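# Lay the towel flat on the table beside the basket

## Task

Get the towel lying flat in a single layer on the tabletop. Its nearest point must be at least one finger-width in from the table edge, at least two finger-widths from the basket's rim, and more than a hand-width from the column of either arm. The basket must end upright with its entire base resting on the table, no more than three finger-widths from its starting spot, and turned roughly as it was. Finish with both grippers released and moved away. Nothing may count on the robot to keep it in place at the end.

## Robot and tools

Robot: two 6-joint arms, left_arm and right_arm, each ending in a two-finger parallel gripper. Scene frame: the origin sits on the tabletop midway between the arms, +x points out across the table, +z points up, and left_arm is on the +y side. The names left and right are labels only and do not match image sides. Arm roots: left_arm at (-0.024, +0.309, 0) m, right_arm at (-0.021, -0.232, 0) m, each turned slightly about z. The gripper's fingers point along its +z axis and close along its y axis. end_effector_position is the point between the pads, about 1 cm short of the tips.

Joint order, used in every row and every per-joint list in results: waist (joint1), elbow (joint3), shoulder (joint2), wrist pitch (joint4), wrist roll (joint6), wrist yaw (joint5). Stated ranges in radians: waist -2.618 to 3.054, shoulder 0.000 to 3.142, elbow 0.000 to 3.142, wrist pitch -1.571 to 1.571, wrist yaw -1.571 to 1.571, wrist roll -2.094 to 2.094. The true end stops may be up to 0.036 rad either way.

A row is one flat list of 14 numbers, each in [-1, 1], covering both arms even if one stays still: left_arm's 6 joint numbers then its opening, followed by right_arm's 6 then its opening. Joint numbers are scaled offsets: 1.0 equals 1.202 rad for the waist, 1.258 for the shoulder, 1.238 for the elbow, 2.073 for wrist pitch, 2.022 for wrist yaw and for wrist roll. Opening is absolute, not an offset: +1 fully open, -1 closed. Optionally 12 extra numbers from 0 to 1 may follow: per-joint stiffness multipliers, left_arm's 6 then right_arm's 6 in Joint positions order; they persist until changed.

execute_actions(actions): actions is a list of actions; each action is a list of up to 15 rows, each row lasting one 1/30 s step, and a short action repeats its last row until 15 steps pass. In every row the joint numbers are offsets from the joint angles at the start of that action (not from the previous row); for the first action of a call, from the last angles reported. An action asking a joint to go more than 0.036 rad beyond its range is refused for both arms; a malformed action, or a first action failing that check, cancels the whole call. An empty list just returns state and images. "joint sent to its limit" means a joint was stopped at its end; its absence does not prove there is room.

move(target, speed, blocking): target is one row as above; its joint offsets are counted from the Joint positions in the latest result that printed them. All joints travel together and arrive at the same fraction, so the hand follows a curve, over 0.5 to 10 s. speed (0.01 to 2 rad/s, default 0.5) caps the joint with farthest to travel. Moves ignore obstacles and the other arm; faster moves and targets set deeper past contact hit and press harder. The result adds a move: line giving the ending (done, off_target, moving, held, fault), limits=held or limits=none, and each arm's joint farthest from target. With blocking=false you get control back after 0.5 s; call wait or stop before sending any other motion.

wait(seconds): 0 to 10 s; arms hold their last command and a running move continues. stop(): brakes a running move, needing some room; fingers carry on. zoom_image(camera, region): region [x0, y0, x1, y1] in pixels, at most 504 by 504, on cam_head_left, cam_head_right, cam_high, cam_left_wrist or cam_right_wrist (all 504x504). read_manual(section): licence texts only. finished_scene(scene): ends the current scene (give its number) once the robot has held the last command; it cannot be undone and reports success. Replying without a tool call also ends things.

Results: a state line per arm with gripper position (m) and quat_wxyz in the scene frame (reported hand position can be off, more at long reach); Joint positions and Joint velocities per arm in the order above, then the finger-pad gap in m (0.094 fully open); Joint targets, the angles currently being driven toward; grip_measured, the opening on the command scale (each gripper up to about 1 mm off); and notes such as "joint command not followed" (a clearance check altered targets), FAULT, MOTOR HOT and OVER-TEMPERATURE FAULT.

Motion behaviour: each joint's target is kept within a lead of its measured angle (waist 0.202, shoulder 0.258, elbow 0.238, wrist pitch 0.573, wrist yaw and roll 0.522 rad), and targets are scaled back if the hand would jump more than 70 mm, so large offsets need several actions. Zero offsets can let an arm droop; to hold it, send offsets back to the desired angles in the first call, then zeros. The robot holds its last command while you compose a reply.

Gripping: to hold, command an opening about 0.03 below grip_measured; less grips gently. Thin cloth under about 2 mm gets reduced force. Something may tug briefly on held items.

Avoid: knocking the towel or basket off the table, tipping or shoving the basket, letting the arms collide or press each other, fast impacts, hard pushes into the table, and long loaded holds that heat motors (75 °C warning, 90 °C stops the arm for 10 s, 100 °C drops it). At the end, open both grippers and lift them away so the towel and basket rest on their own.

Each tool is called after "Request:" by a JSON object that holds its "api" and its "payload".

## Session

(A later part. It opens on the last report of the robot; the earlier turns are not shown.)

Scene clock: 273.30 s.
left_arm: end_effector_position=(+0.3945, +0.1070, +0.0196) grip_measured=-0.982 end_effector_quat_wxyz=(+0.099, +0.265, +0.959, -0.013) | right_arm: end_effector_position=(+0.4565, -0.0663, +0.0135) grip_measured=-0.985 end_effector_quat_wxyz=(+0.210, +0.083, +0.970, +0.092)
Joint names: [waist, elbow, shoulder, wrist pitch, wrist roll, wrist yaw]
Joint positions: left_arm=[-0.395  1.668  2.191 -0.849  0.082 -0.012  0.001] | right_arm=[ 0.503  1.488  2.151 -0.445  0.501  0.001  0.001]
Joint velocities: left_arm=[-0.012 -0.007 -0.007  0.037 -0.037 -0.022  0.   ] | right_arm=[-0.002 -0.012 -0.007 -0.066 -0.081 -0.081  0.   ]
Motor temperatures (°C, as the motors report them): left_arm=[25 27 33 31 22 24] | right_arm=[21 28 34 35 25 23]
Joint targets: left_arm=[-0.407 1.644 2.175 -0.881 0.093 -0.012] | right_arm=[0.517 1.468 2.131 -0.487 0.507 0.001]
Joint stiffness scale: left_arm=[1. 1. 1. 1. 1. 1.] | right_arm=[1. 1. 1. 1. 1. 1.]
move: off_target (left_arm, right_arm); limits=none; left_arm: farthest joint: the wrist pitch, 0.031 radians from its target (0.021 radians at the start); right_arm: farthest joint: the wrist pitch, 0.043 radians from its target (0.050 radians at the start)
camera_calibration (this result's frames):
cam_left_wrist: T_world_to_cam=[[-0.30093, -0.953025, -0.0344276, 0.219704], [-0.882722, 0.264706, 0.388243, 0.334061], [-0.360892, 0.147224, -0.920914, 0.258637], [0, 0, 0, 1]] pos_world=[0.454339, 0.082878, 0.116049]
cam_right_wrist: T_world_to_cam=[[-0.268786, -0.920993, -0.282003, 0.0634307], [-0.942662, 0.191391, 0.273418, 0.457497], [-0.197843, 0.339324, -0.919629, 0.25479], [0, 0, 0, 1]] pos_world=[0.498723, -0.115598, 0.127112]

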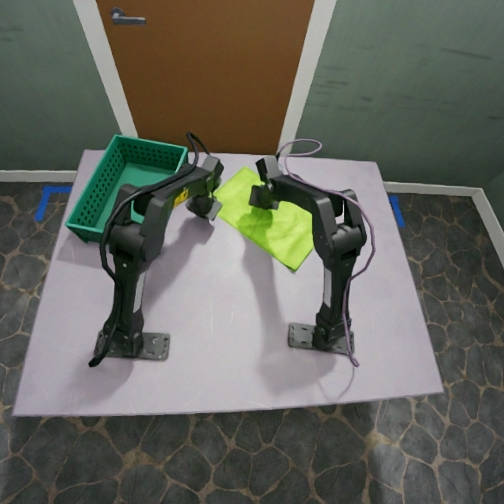

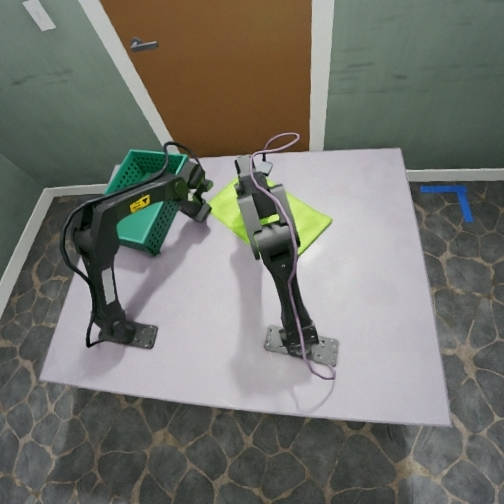

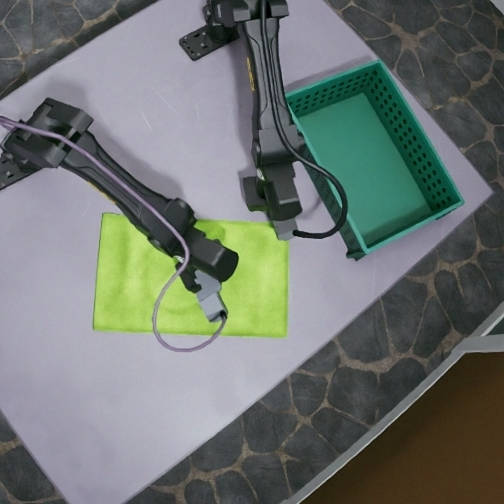

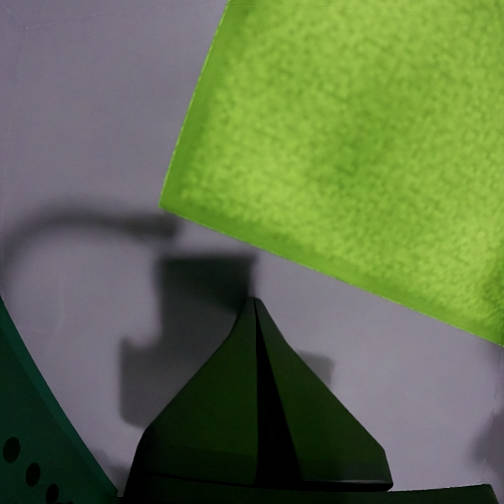

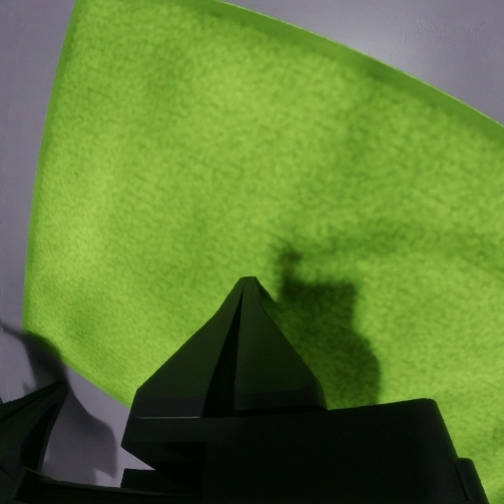

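Request:
{"api": "move", "payload": {"target": [0.0815, 0.539, 0.217, -0.209, 0.128, 0.069, 0.06, -0.15, 0.06, -0.2, -0.05, 0.0, 0.0, 0.06], "speed": 0.5}}

Scene clock: 301.30 s.
left_arm: end_effector_position=(+0.4473, +0.1066, +0.0594) grip_measured=+0.057 end_effector_quat_wxyz=(+0.071, +0.345, +0.934, -0.059) | right_arm: end_effector_position=(+0.4804, -0.1480, +0.1272) grip_measured=+0.058 end_effector_quat_wxyz=(+0.294, +0.160, +0.936, +0.105)
Joint names: [waist, elbow, shoulder, wrist pitch, wrist roll, wrist yaw]
Joint positions: left_arm=[-0.306  2.302  2.464 -1.266  0.33   0.115  0.05 ] | right_arm=[ 0.332  1.532  1.927 -0.541  0.502 -0.009  0.05 ]
Joint velocities: left_arm=[ 0.012 -0.017 -0.002  0.007  0.022 -0.007 -0.001] | right_arm=[-0.017 -0.002 -0.002 -0.022  0.11   0.051  0.   ]
Motor temperatures (°C, as the motors report them): left_arm=[25 27 33 30 22 24] | right_arm=[22 28 33 33 25 23]
Joint targets: left_arm=[-0.296 2.336 2.464 -1.283 0.341 0.128] | right_arm=[0.323 1.563 1.900 -0.549 0.501 0.001]
Joint stiffness scale: left_arm=[1. 1. 1. 1. 1. 1.] | right_arm=[1. 1. 1. 1. 1. 1.]
move: off_target (left_arm, right_arm); limits=none; left_arm: farthest joint: the elbow, 0.033 radians from its target (0.667 radians at the start); right_arm: farthest joint: the elbow, 0.030 radians from its target (0.074 radians at the start)
camera_calibration (this result's frames):
cam_left_wrist: T_world_to_cam=[[-0.463267, -0.884979, 0.0468529, 0.297126], [-0.791455, 0.436937, 0.427415, 0.303792], [-0.398726, 0.160925, -0.90284, 0.328708], [0, 0, 0, 1]] pos_world=[0.509151, 0.077315, 0.153004]
cam_right_wrist: T_world_to_cam=[[-0.361875, -0.851684, -0.379053, 0.0940202], [-0.932081, 0.337749, 0.13096, 0.499289], [0.0164884, 0.400699, -0.916061, 0.297501], [0, 0, 0, 1]] pos_world=[0.494496, -0.207768, 0.242781]

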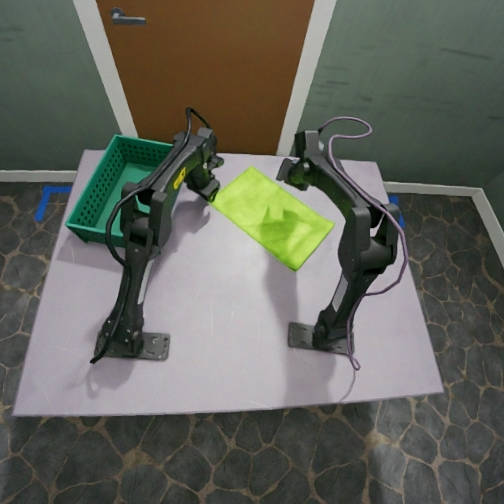

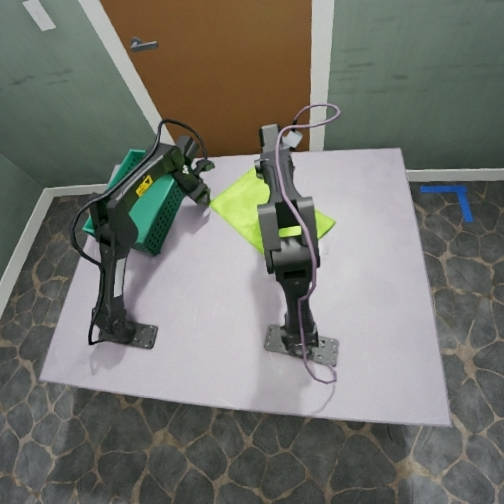

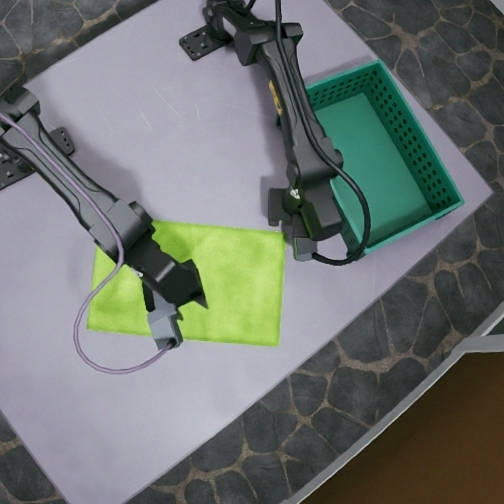

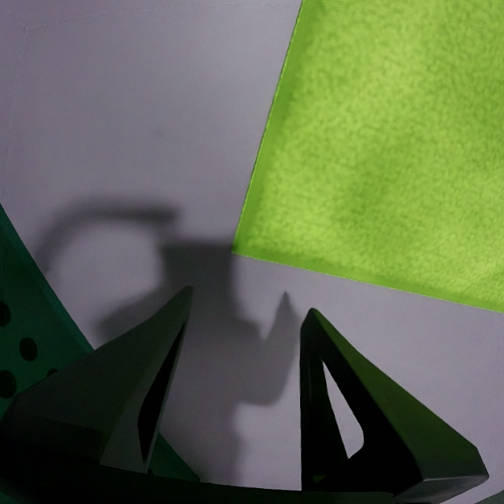

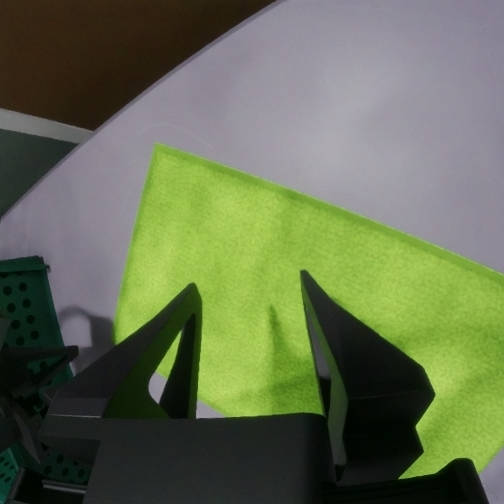

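Request:
{"api": "move", "payload": {"target": [-0.019, -0.04, 0.0175, 0.059, 0.025, 0.023, 0.06, 0.0, 0.024, -0.02, 0.0, 0.0, 0.0, 0.06], "speed": 0.2}}

Scene clock: 315.20 s.
left_arm: end_effector_position=(+0.4545, +0.0897, +0.0386) grip_measured=+0.057 end_effector_quat_wxyz=(+0.088, +0.371, +0.922, -0.075) | right_arm: end_effector_position=(+0.4803, -0.1480, +0.1272) grip_measured=+0.058 end_effector_quat_wxyz=(+0.294, +0.160, +0.936, +0.105)
Joint names: [waist, elbow, shoulder, wrist pitch, wrist roll, wrist yaw]
Joint positions: left_arm=[-0.319  2.263  2.492 -1.165  0.37   0.149  0.05 ] | right_arm=[ 0.332  1.532  1.927 -0.542  0.502 -0.009  0.05 ]
Joint velocities: left_arm=[-0.007  0.007 -0.002  0.022 -0.022 -0.051 -0.001] | right_arm=[-0.007  0.002 -0.002 -0.022  0.066 -0.037 -0.001]
Motor temperatures (°C, as the motors report them): left_arm=[25 27 33 30 22 24] | right_arm=[22 28 32 34 25 23]
Joint targets: left_arm=[-0.329 2.253 2.486 -1.143 0.381 0.162] | right_arm=[0.332 1.562 1.902 -0.541 0.502 -0.009]
Joint stiffness scale: left_arm=[1. 1. 1. 1. 1. 1.] | right_arm=[1. 1. 1. 1. 1. 1.]
move: off_target (left_arm, right_arm); limits=none; left_arm: farthest joint: the wrist pitch, 0.022 radians from its target (0.122 radians at the start); right_arm: farthest joint: the elbow, 0.029 radians from its target (0.029 radians at the start)
camera_calibration (this result's frames):
cam_left_wrist: T_world_to_cam=[[-0.515131, -0.854392, 0.0682233, 0.306516], [-0.774792, 0.498216, 0.389201, 0.314203], [-0.36652, 0.147631, -0.918623, 0.302685], [0, 0, 0, 1]] pos_world=[0.512278, 0.0606586, 0.134853]
cam_right_wrist: T_world_to_cam=[[-0.362018, -0.851707, -0.378865, 0.0940024], [-0.932031, 0.337757, 0.131291, 0.499166], [0.0161434, 0.400644, -0.916092, 0.297617], [0, 0, 0, 1]] pos_world=[0.494465, -0.207773, 0.242723]

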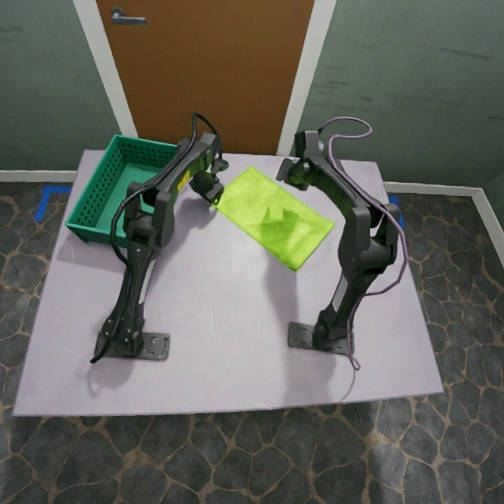

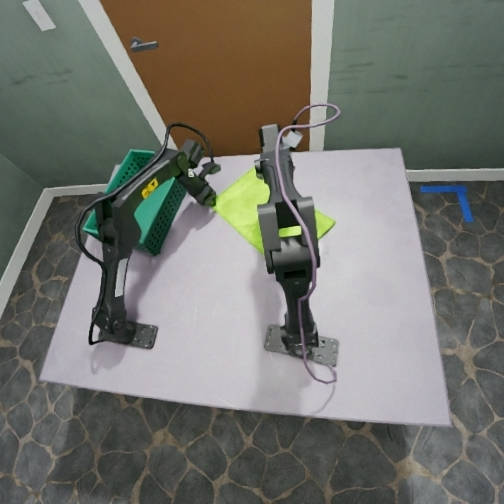

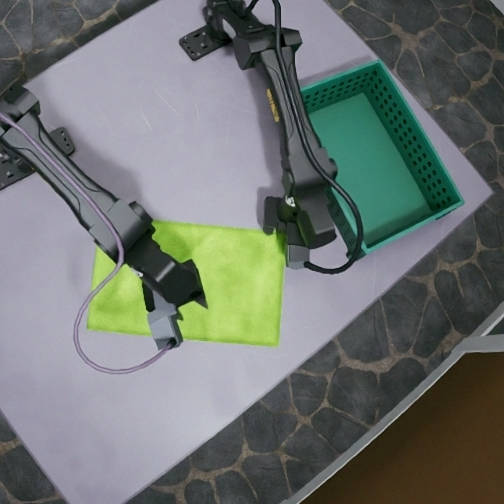

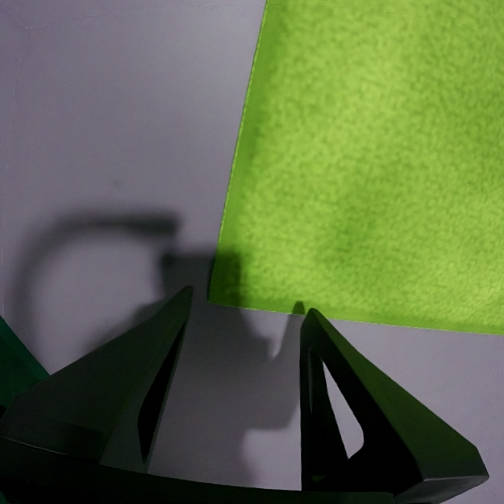

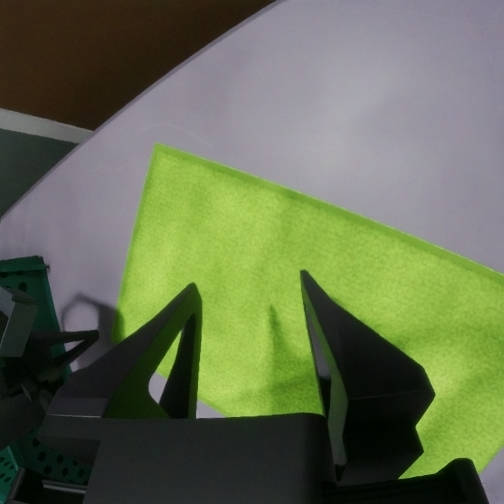

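Request:
{"api": "execute_actions", "payload": {"actions": [[[0,0,-0.003,0.014,0.003,0.004,0.06,0,0.024,-0.02,0,0,0,0.06],[0,0,0.0,0.017,0.003,0.004,0.06,0,0.024,-0.02,0,0,0,0.06],[0,0,0.003,0.020,0.003,0.004,0.06,0,0.024,-0.02,0,0,0,0.06],[0,0,0.006,0.021,0.003,0.004,0.06,0,0.024,-0.02,0,0,0,0.06],[0,0,0.009,0.021,0.003,0.004,0.06,0,0.024,-0.02,0,0,0,0.06],[0,0,0.012,0.021,0.003,0.004,0.06,0,0.024,-0.02,0,0,0,0.06],[0,0,0.015,0.021,0.003,0.004,0.06,0,0.024,-0.02,0,0,0,0.06],[0,0,0.018,0.021,0.003,0.004,0.06,0,0.024,-0.02,0,0,0,0.06],[0,0,0.021,0.021,0.003,0.004,0.06,0,0.024,-0.02,0,0,0,0.06],[0,0,0.024,0.021,0.003,0.004,0.06,0,0.024,-0.02,0,0,0,0.06],[0,0,0.027,0.021,0.003,0.004,0.06,0,0.024,-0.02,0,0,0,0.06],[0,0,0.030,0.021,0.003,0.004,0.06,0,0.024,-0.02,0,0,0,0.06],[0,0,0.033,0.021,0.003,0.004,0.06,0,0.024,-0.02,0,0,0,0.06],[0,0,0.036,0.021,0.003,0.004,0.06,0,0.024,-0.02,0,0,0,0.06],[0,0,0.039,0.021,0.003,0.004,0.06,0,0.024,-0.02,0,0,0,0.06]],[[0,0,0.014,0,0,0,0.06,0,0.024,-0.02,0,0,0,0.06],[0,0,0.014,0,0,0,0.06,0,0.024,-0.02,0,0,0,0.06],[0,0,0.014,0,0,0,0.02,0,0.024,-0.02,0,0,0,0.06],[0,0,0.014,0,0,0,-0.02,0,0.024,-0.02,0,0,0,0.06],[0,0,0.014,0,0,0,-0.06,0,0.024,-0.02,0,0,0,0.06],[0,0,0.014,0,0,0,-0.10,0,0.024,-0.02,0,0,0,0.06],[0,0,0.014,0,0,0,-0.14,0,0.024,-0.02,0,0,0,0.06],[0,0,0.014,0,0,0,-0.18,0,0.024,-0.02,0,0,0,0.06],[0,0,0.014,0,0,0,-0.22,0,0.024,-0.02,0,0,0,0.06],[0,0,0.014,0,0,0,-0.26,0,0.024,-0.02,0,0,0,0.06],[0,0,0.014,0,0,0,-0.30,0,0.024,-0.02,0,0,0,0.06],[0,0,0.014,0,0,0,-0.34,0,0.024,-0.02,0,0,0,0.06],[0,0,0.014,0,0,0,-0.38,0,0.024,-0.02,0,0,0,0.06],[0,0,0.014,0,0,0,-0.42,0,0.024,-0.02,0,0,0,0.06],[0,0,0.014,0,0,0,-0.46,0,0.024,-0.02,0,0,0,0.06]],[[0,0,0.014,0,0,0,-0.50,0,0.024,-0.02,0,0,0,0.06],[0,0,0.014,0,0,0,-0.54,0,0.024,-0.02,0,0,0,0.06],[0,0,0.014,0,0,0,-0.58,0,0.024,-0.02,0,0,0,0.06],[0,0,0.014,0,0,0,-0.62,0,0.024,-0.02,0,0,0,0.06],[0,0,0.014,0,0,0,-0.66,0,0.024,-0.02,0,0,0,0.06],[0,0,0.014,0,0,0,-0.70,0,0.024,-0.02,0,0,0,0.06],[0,0,0.014,0,0,0,-0.74,0,0.024,-0.02,0,0,0,0.06],[0,0,0.014,0,0,0,-0.78,0,0.024,-0.02,0,0,0,0.06],[0,0,0.014,0,0,0,-0.82,0,0.024,-0.02,0,0,0,0.06],[0,0,0.014,0,0,0,-0.86,0,0.024,-0.02,0,0,0,0.06],[0,0,0.014,0,0,0,-0.90,0,0.024,-0.02,0,0,0,0.06],[0,0,0.014,0,0,0,-0.94,0,0.024,-0.02,0,0,0,0.06],[0,0,0.014,0,0,0,-1,0,0.024,-0.02,0,0,0,0.06]]]}}

Scene clock: 342.40 s.
left_arm: end_effector_position=(+0.4586, +0.0882, +0.0232) grip_measured=-0.970 end_effector_quat_wxyz=(+0.086, +0.371, +0.922, -0.074) | right_arm: end_effector_position=(+0.4803, -0.1480, +0.1272) grip_measured=+0.058 end_effector_quat_wxyz=(+0.294, +0.160, +0.936, +0.105)
Joint names: [waist, elbow, shoulder, wrist pitch, wrist roll, wrist yaw]
Joint positions: left_arm=[-0.319  2.263  2.525 -1.136  0.37   0.148  0.001] | right_arm=[ 0.332  1.532  1.927 -0.542  0.502 -0.009  0.05 ]
Joint velocities: left_arm=[-0.012 -0.012  0.002  0.022 -0.007 -0.022  0.   ] | right_arm=[ 0.002 -0.007  0.017 -0.051 -0.066  0.022 -0.   ]
Motor temperatures (°C, as the motors report them): left_arm=[25 27 34 30 22 24] | right_arm=[21 29 32 34 25 23]
Joint targets: left_arm=[-0.319 2.263 2.541 -1.136 0.370 0.142] | right_arm=[0.332 1.562 1.902 -0.542 0.502 -0.009]
Joint stiffness scale: left_arm=[1. 1. 1. 1. 1. 1.] | right_arm=[1. 1. 1. 1. 1. 1.]
camera_calibration (this result's frames):
cam_left_wrist: T_world_to_cam=[[-0.515489, -0.854208, 0.067823, 0.30855], [-0.773552, 0.49794, 0.392011, 0.323499], [-0.368631, 0.149613, -0.917457, 0.291016], [0, 0, 0, 1]] pos_world=[0.516575, 0.0589429, 0.119253]
cam_right_wrist: T_world_to_cam=[[-0.362018, -0.851707, -0.378865, 0.0940024], [-0.932031, 0.337757, 0.131291, 0.499166], [0.0161434, 0.400644, -0.916092, 0.297617], [0, 0, 0, 1]] pos_world=[0.494465, -0.207773, 0.242723]

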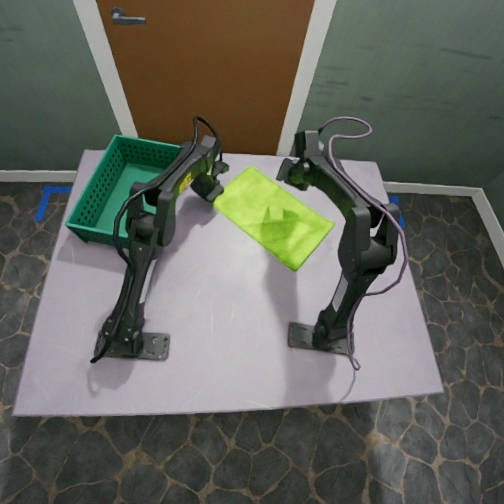

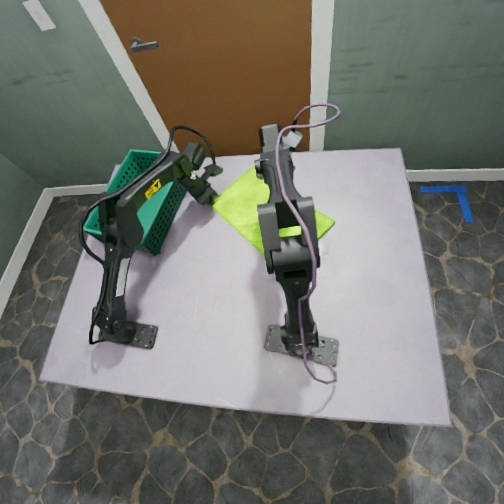

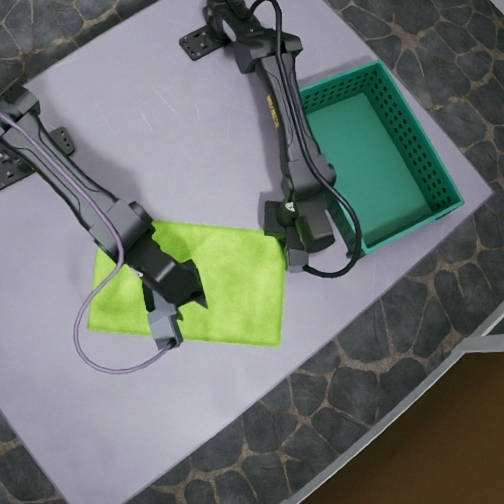

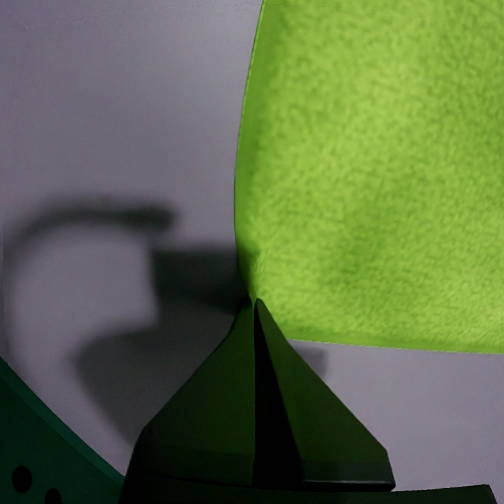

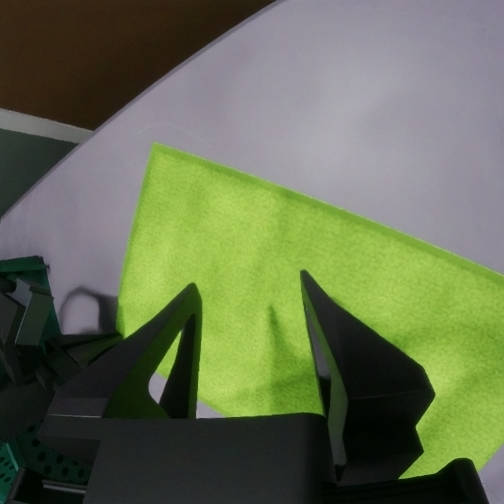

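Request:
{"api": "move", "payload": {"target": [-0.268, -0.588, -0.395, 0.086, -0.22, 0.0, -1, 0.0, 0.024, -0.02, 0.0, 0.0, 0.0, 0.06], "speed": 0.4}}

Scene clock: 362.70 s.
left_arm: end_effector_position=(+0.2721, +0.0290, +0.0400) grip_measured=-0.970 end_effector_quat_wxyz=(+0.012, +0.313, +0.946, -0.083) | right_arm: end_effector_position=(+0.4803, -0.1480, +0.1272) grip_measured=+0.058 end_effector_quat_wxyz=(+0.294, +0.160, +0.936, +0.105)
Joint names: [waist, elbow, shoulder, wrist pitch, wrist roll, wrist yaw]
Joint positions: left_arm=[-0.634  1.548  2.055 -0.979 -0.065  0.146  0.001] | right_arm=[ 0.332  1.532  1.927 -0.542  0.502 -0.009  0.05 ]
Joint velocities: left_arm=[-0.012 -0.002 -0.002 -0.066 -0.037  0.037  0.   ] | right_arm=[ 0.002 -0.007  0.002 -0.037  0.007  0.007  0.001]
Motor temperatures (°C, as the motors report them): left_arm=[25 27 33 30 22 24] | right_arm=[21 29 32 34 25 23]
Joint targets: left_arm=[-0.641 1.535 2.028 -0.957 -0.074 0.148] | right_arm=[0.332 1.562 1.902 -0.542 0.502 -0.009]
Joint stiffness scale: left_arm=[1. 1. 1. 1. 1. 1.] | right_arm=[1. 1. 1. 1. 1. 1.]
move: off_target (left_arm, right_arm); limits=none; left_arm: farthest joint: the shoulder, 0.027 radians from its target (0.496 radians at the start); right_arm: farthest joint: the elbow, 0.029 radians from its target (0.029 radians at the start)
camera_calibration (this result's frames):
cam_left_wrist: T_world_to_cam=[[-0.400933, -0.909276, 0.111666, 0.129346], [-0.752207, 0.396323, 0.526415, 0.193947], [-0.522912, 0.127061, -0.842863, 0.286234], [0, 0, 0, 1]] pos_world=[0.347423, 0.00437676, 0.124716]
cam_right_wrist: T_world_to_cam=[[-0.362018, -0.851707, -0.378865, 0.0940024], [-0.932031, 0.337757, 0.131291, 0.499166], [0.0161434, 0.400644, -0.916092, 0.297617], [0, 0, 0, 1]] pos_world=[0.494465, -0.207773, 0.242723]

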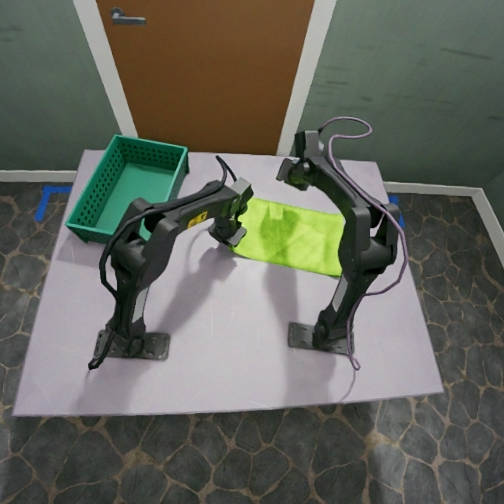

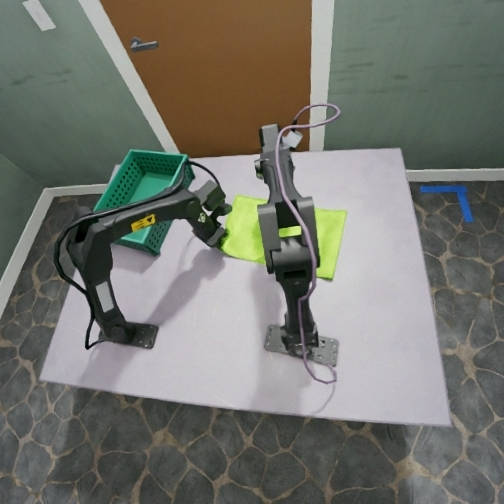

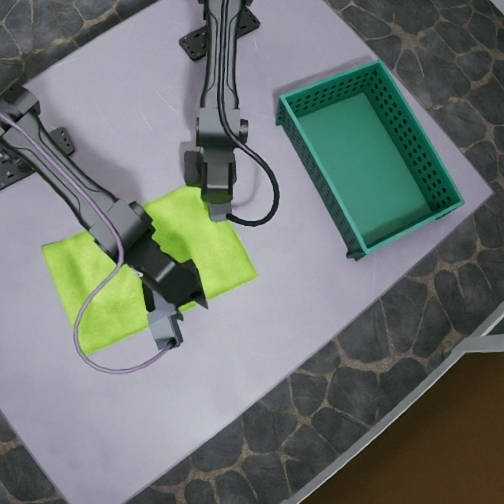

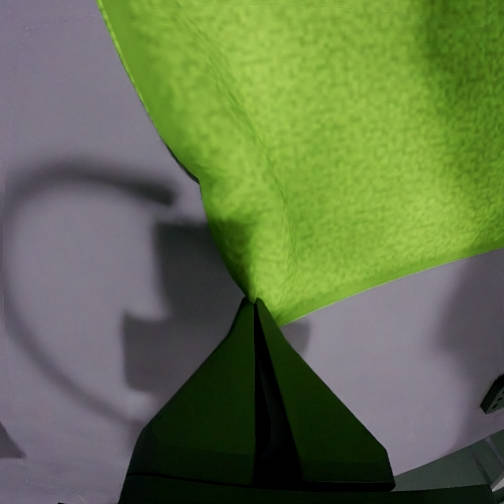

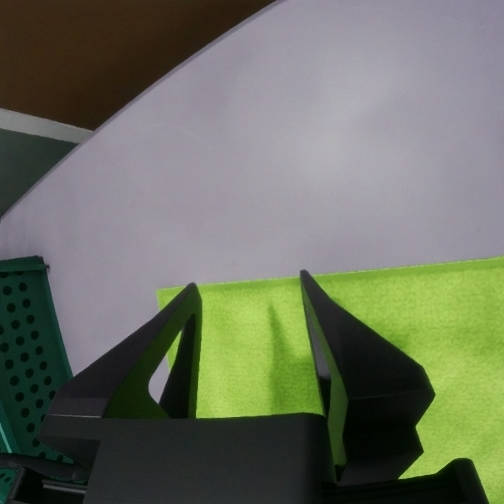

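Request:
{"api": "move", "payload": {"target": [0.0, -0.4246, -0.256, 0.3025, -0.25, 0.0, -1, 0.306, 0.556, 0.407, -0.217, 0.0, 0.14, 0.06], "speed": 0.4}}

Scene clock: 404.07 s.
left_arm: end_effector_position=(+0.2701, +0.0307, +0.0401) grip_measured=-0.970 end_effector_quat_wxyz=(+0.145, +0.082, +0.967, -0.194) | right_arm: end_effector_position=(+0.4790, +0.0071, +0.0520) grip_measured=+0.058 end_effector_quat_wxyz=(+0.202, +0.009, +0.979, -0.031)
Joint names: [waist, elbow, shoulder, wrist pitch, wrist roll, wrist yaw]
Joint positions: left_arm=[-0.634  1.035  1.76  -0.376 -0.562  0.146  0.001] | right_arm=[ 0.697  2.184  2.447 -0.981  0.502  0.257  0.05 ]
Joint velocities: left_arm=[ 0.002 -0.007  0.002  0.037  0.037 -0.007 -0.   ] | right_arm=[-0.012  0.002 -0.002 -0.081 -0.037  0.022 -0.   ]
Motor temperatures (°C, as the motors report them): left_arm=[25 27 33 30 22 24] | right_arm=[21 29 33 34 25 23]
Joint targets: left_arm=[-0.634 1.023 1.733 -0.352 -0.571 0.146] | right_arm=[0.700 2.220 2.439 -0.991 0.502 0.274]
Joint stiffness scale: left_arm=[1. 1. 1. 1. 1. 1.] | right_arm=[1. 1. 1. 1. 1. 1.]
move: off_target (left_arm, right_arm); limits=none; left_arm: farthest joint: the shoulder, 0.028 radians from its target (0.322 radians at the start); right_arm: farthest joint: the elbow, 0.037 radians from its target (0.688 radians at the start)
camera_calibration (this result's frames):
cam_left_wrist: T_world_to_cam=[[0.0122717, -0.930924, 0.365007, 0.00898123], [-0.940597, 0.11312, 0.320127, 0.259481], [-0.339303, -0.347253, -0.874236, 0.25127], [0, 0, 0, 1]] pos_world=[0.329214, 0.0662627, 0.133324]
cam_right_wrist: T_world_to_cam=[[-0.182641, -0.983044, -0.0163257, 0.0933911], [-0.95332, 0.173009, 0.247487, 0.460758], [-0.240466, 0.060765, -0.968754, 0.29467], [0, 0, 0, 1]] pos_world=[0.527165, -0.00581322, 0.172956]

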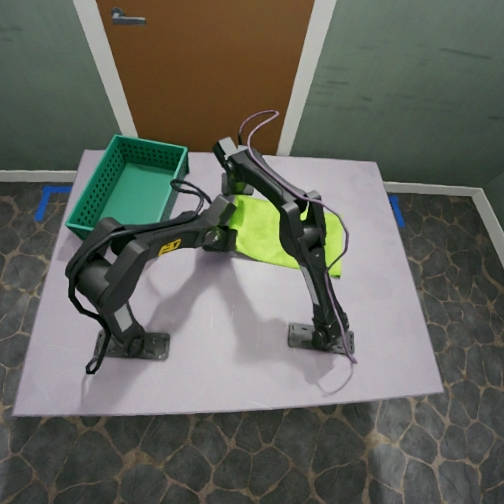

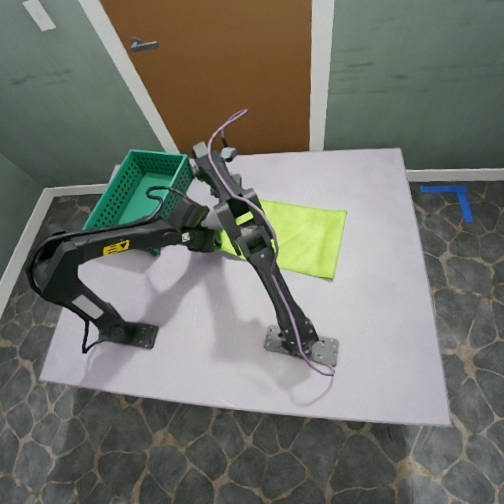

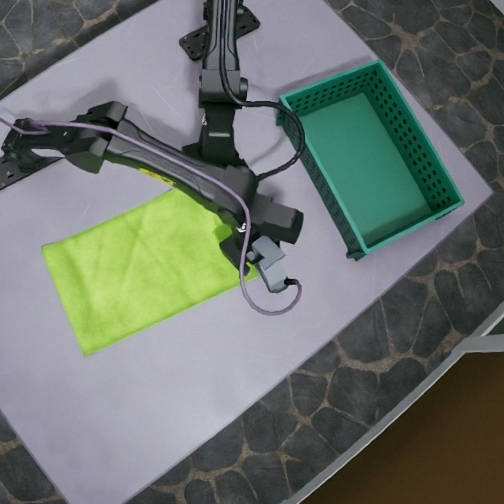

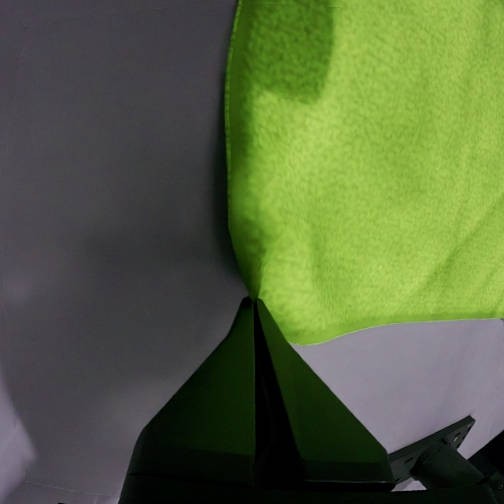

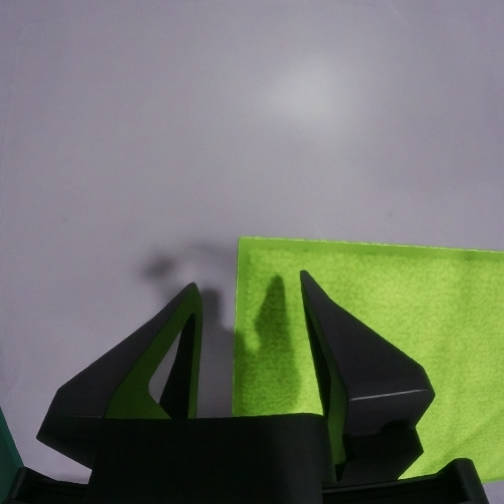

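Request:
{"api": "execute_actions", "payload": {"actions": []}}

Scene clock: 438.63 s.
left_arm: end_effector_position=(+0.2701, +0.0306, +0.0401) grip_measured=-0.970 end_effector_quat_wxyz=(+0.145, +0.082, +0.967, -0.194) | right_arm: end_effector_position=(+0.4790, +0.0070, +0.0520) grip_measured=+0.058 end_effector_quat_wxyz=(+0.202, +0.009, +0.979, -0.031)
Joint names: [waist, elbow, shoulder, wrist pitch, wrist roll, wrist yaw]
Joint positions: left_arm=[-0.634  1.035  1.76  -0.376 -0.562  0.146  0.001] | right_arm=[ 0.697  2.184  2.447 -0.982  0.502  0.257  0.05 ]
Joint velocities: left_arm=[-0.007  0.007  0.002 -0.037 -0.037  0.051 -0.001] | right_arm=[-0.012 -0.002 -0.002  0.007 -0.022  0.007 -0.   ]
Motor temperatures (°C, as the motors report them): left_arm=[25 27 32 31 22 24] | right_arm=[21 29 34 32 25 23]
Joint targets: left_arm=[-0.634 1.023 1.733 -0.352 -0.571 0.146] | right_arm=[0.700 2.220 2.439 -0.992 0.502 0.274]
Joint stiffness scale: left_arm=[1. 1. 1. 1. 1. 1.] | right_arm=[1. 1. 1. 1. 1. 1.]
camera_calibration (this result's frames):
cam_left_wrist: T_world_to_cam=[[0.0125339, -0.930795, 0.365326, 0.00882721], [-0.94068, 0.112912, 0.319957, 0.25957], [-0.339064, -0.347665, -0.874165, 0.251255], [0, 0, 0, 1]] pos_world=[0.329253, 0.0662603, 0.133363]
cam_right_wrist: T_world_to_cam=[[-0.182764, -0.98303, -0.0158031, 0.0933117], [-0.953262, 0.17325, 0.247542, 0.460702], [-0.240603, 0.0603062, -0.968748, 0.294721], [0, 0, 0, 1]] pos_world=[0.527134, -0.00586181, 0.172942]

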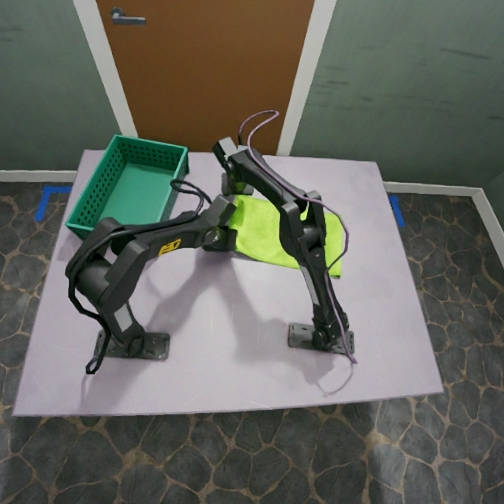

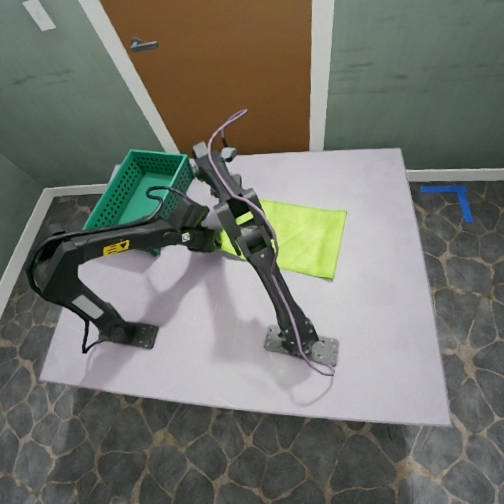

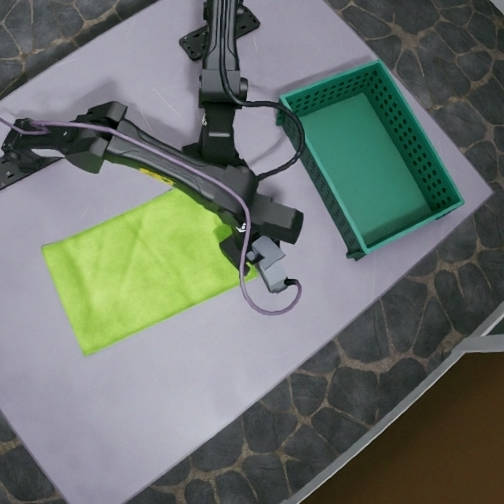

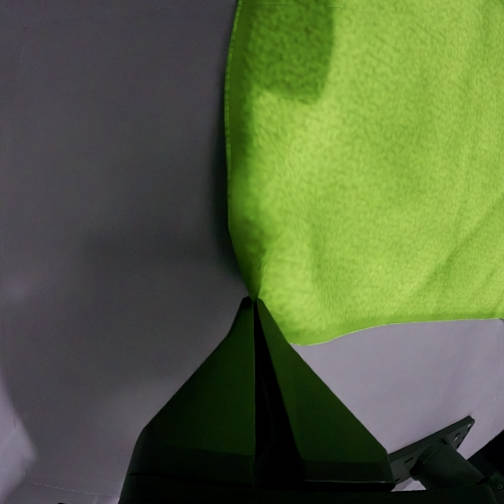

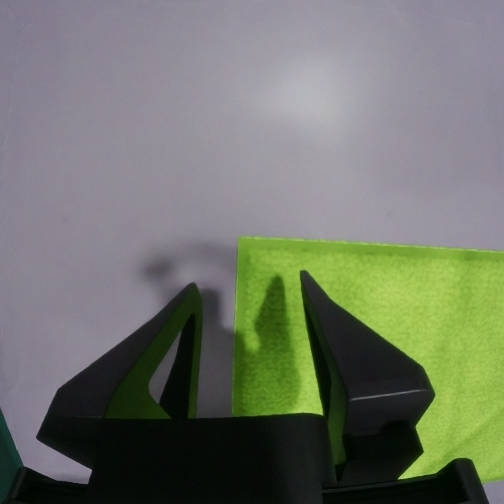

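Request:
{"api": "execute_actions", "payload": {"actions": [[[0,-0.01,-0.021,0.012,-0.004,0,-1,-0.005,0.029,0.0,-0.005,0,0.008,0.06],[0,-0.01,-0.021,0.012,-0.004,0,-1,-0.01,0.029,0.005,-0.005,0,0.008,0.06],[0,-0.01,-0.021,0.012,-0.004,0,-1,-0.014,0.029,0.01,-0.005,0,0.008,0.06],[0,-0.01,-0.021,0.012,-0.004,0,-1,-0.018,0.029,0.015,-0.005,0,0.008,0.06],[0,-0.01,-0.021,0.012,-0.004,0,-1,-0.021,0.029,0.02,-0.005,0,0.008,0.06],[0,-0.01,-0.021,0.012,-0.004,0,-1,-0.021,0.029,0.025,-0.005,0,0.008,0.06]]]}}

Request:
{"api": "wait", "payload": {"seconds": 0.5}}

Scene clock: 448.50 s.
left_arm: end_effector_position=(+0.2703, +0.0305, +0.0403) grip_measured=-0.970 end_effector_quat_wxyz=(+0.146, +0.082, +0.967, -0.194) | right_arm: end_effector_position=(+0.4787, -0.0030, +0.0272) grip_measured=+0.058 end_effector_quat_wxyz=(+0.181, +0.014, +0.982, -0.045)
Joint names: [waist, elbow, shoulder, wrist pitch, wrist roll, wrist yaw]
Joint positions: left_arm=[-0.634  1.035  1.76  -0.375 -0.563  0.146  0.001] | right_arm=[ 0.681  2.184  2.493 -0.985  0.502  0.257  0.05 ]
Joint velocities: left_arm=[-0.012 -0.007 -0.002 -0.022 -0.051 -0.007 -0.   ] | right_arm=[-0.012 -0.007 -0.002  0.007 -0.007 -0.007  0.   ]
Motor temperatures (°C, as the motors report them): left_arm=[25 27 32 32 22 24] | right_arm=[21 29 35 32 25 23]
Joint targets: left_arm=[-0.634 1.022 1.734 -0.351 -0.571 0.146] | right_arm=[0.672 2.220 2.479 -0.992 0.502 0.273]
Joint stiffness scale: left_arm=[1. 1. 1. 1. 1. 1.] | right_arm=[1. 1. 1. 1. 1. 1.]
camera_calibration (this result's frames):
cam_left_wrist: T_world_to_cam=[[0.0125819, -0.930488, 0.366107, 0.0085738], [-0.94095, 0.112861, 0.319181, 0.259835], [-0.338313, -0.348504, -0.874122, 0.251197], [0, 0, 0, 1]] pos_world=[0.329367, 0.0661958, 0.133503]
cam_right_wrist: T_world_to_cam=[[-0.198095, -0.98004, 0.0167418, 0.0894313], [-0.938838, 0.19462, 0.284089, 0.460462], [-0.281677, 0.040559, -0.958652, 0.290603], [0, 0, 0, 1]] pos_world=[0.531872, -0.0137556, 0.146277]

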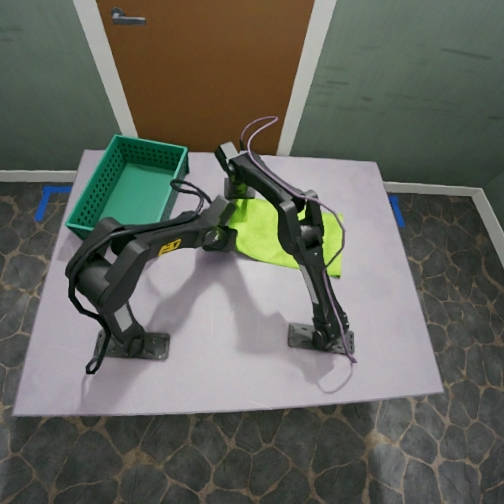

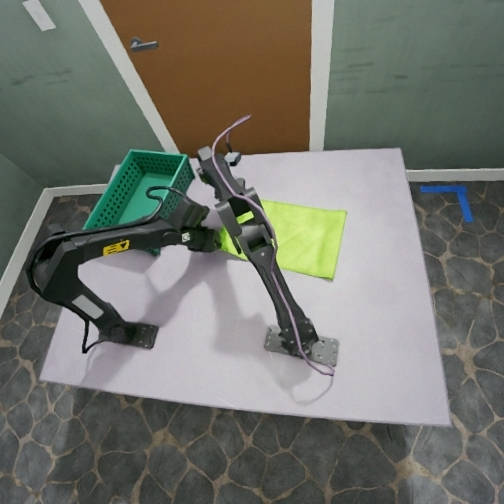

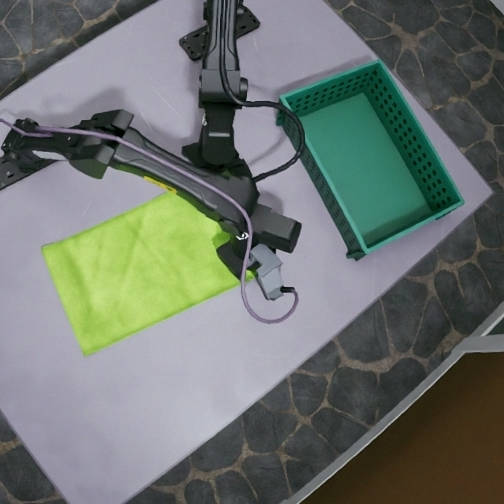

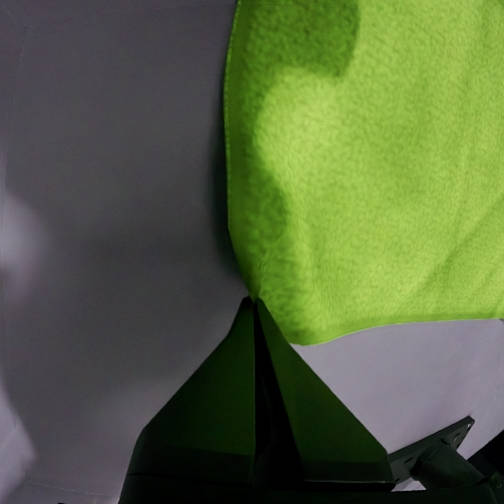

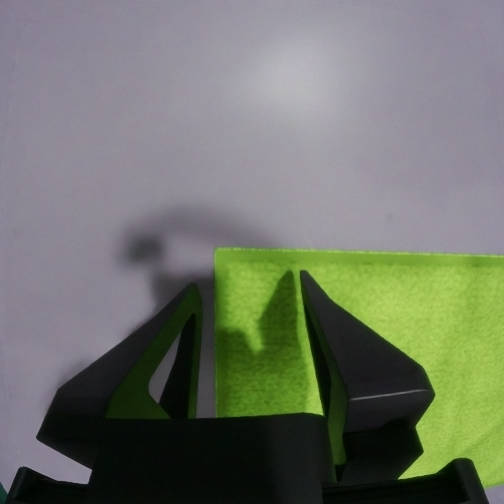

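Scene clock: 449.00 s.
left_arm: end_effector_position=(+0.2703, +0.0305, +0.0403) grip_measured=-0.970 end_effector_quat_wxyz=(+0.146, +0.082, +0.967, -0.194) | right_arm: end_effector_position=(+0.4787, -0.0030, +0.0272) grip_measured=+0.058 end_effector_quat_wxyz=(+0.181, +0.014, +0.982, -0.045)
Joint names: [waist, elbow, shoulder, wrist pitch, wrist roll, wrist yaw]
Joint positions: left_arm=[-0.634  1.035  1.76  -0.375 -0.563  0.146  0.001] | right_arm=[ 0.681  2.184  2.493 -0.985  0.502  0.257  0.05 ]
Joint velocities: left_arm=[-0.002  0.002 -0.002 -0.022 -0.066  0.037 -0.001] | right_arm=[-0.002  0.002  0.012 -0.007  0.051 -0.007 -0.   ]
Motor temperatures (°C, as the motors report them): left_arm=[25 27 32 32 22 24] | right_arm=[21 29 35 32 25 23]
Joint targets: left_arm=[-0.634 1.022 1.734 -0.351 -0.571 0.146] | right_arm=[0.672 2.220 2.479 -0.992 0.502 0.273]
Joint stiffness scale: left_arm=[1. 1. 1. 1. 1. 1.] | right_arm=[1. 1. 1. 1. 1. 1.]
wait: 0.50 s; at rest by 0.17 s
camera_calibration (this result's frames):
cam_left_wrist: T_world_to_cam=[[0.0125819, -0.930488, 0.366107, 0.0085738], [-0.94095, 0.112861, 0.319181, 0.259835], [-0.338313, -0.348504, -0.874122, 0.251197], [0, 0, 0, 1]] pos_world=[0.329367, 0.0661958, 0.133503]
cam_right_wrist: T_world_to_cam=[[-0.198095, -0.98004, 0.0167418, 0.0894313], [-0.938838, 0.19462, 0.284089, 0.460462], [-0.281677, 0.040559, -0.958652, 0.290603], [0, 0, 0, 1]] pos_world=[0.531872, -0.0137556, 0.146277]

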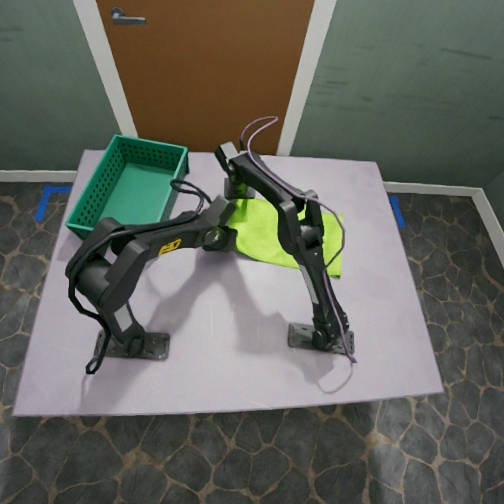

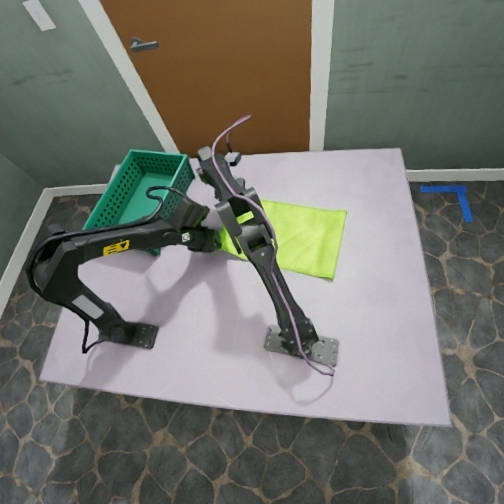

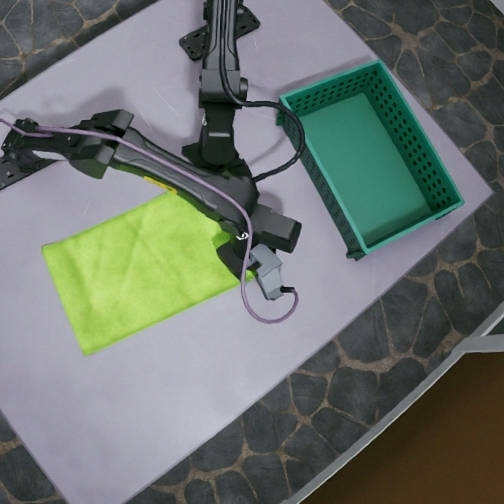

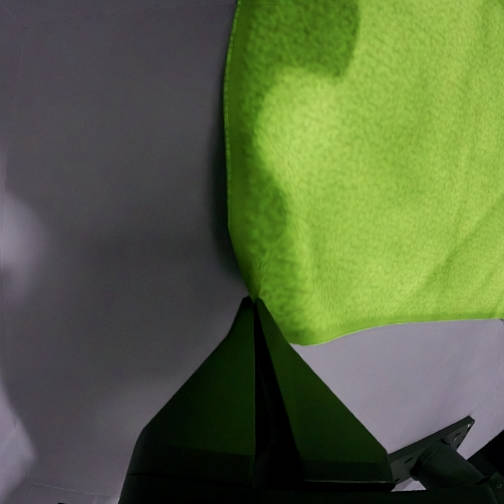

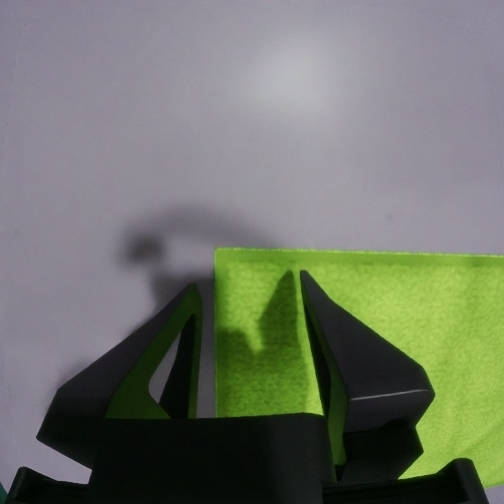

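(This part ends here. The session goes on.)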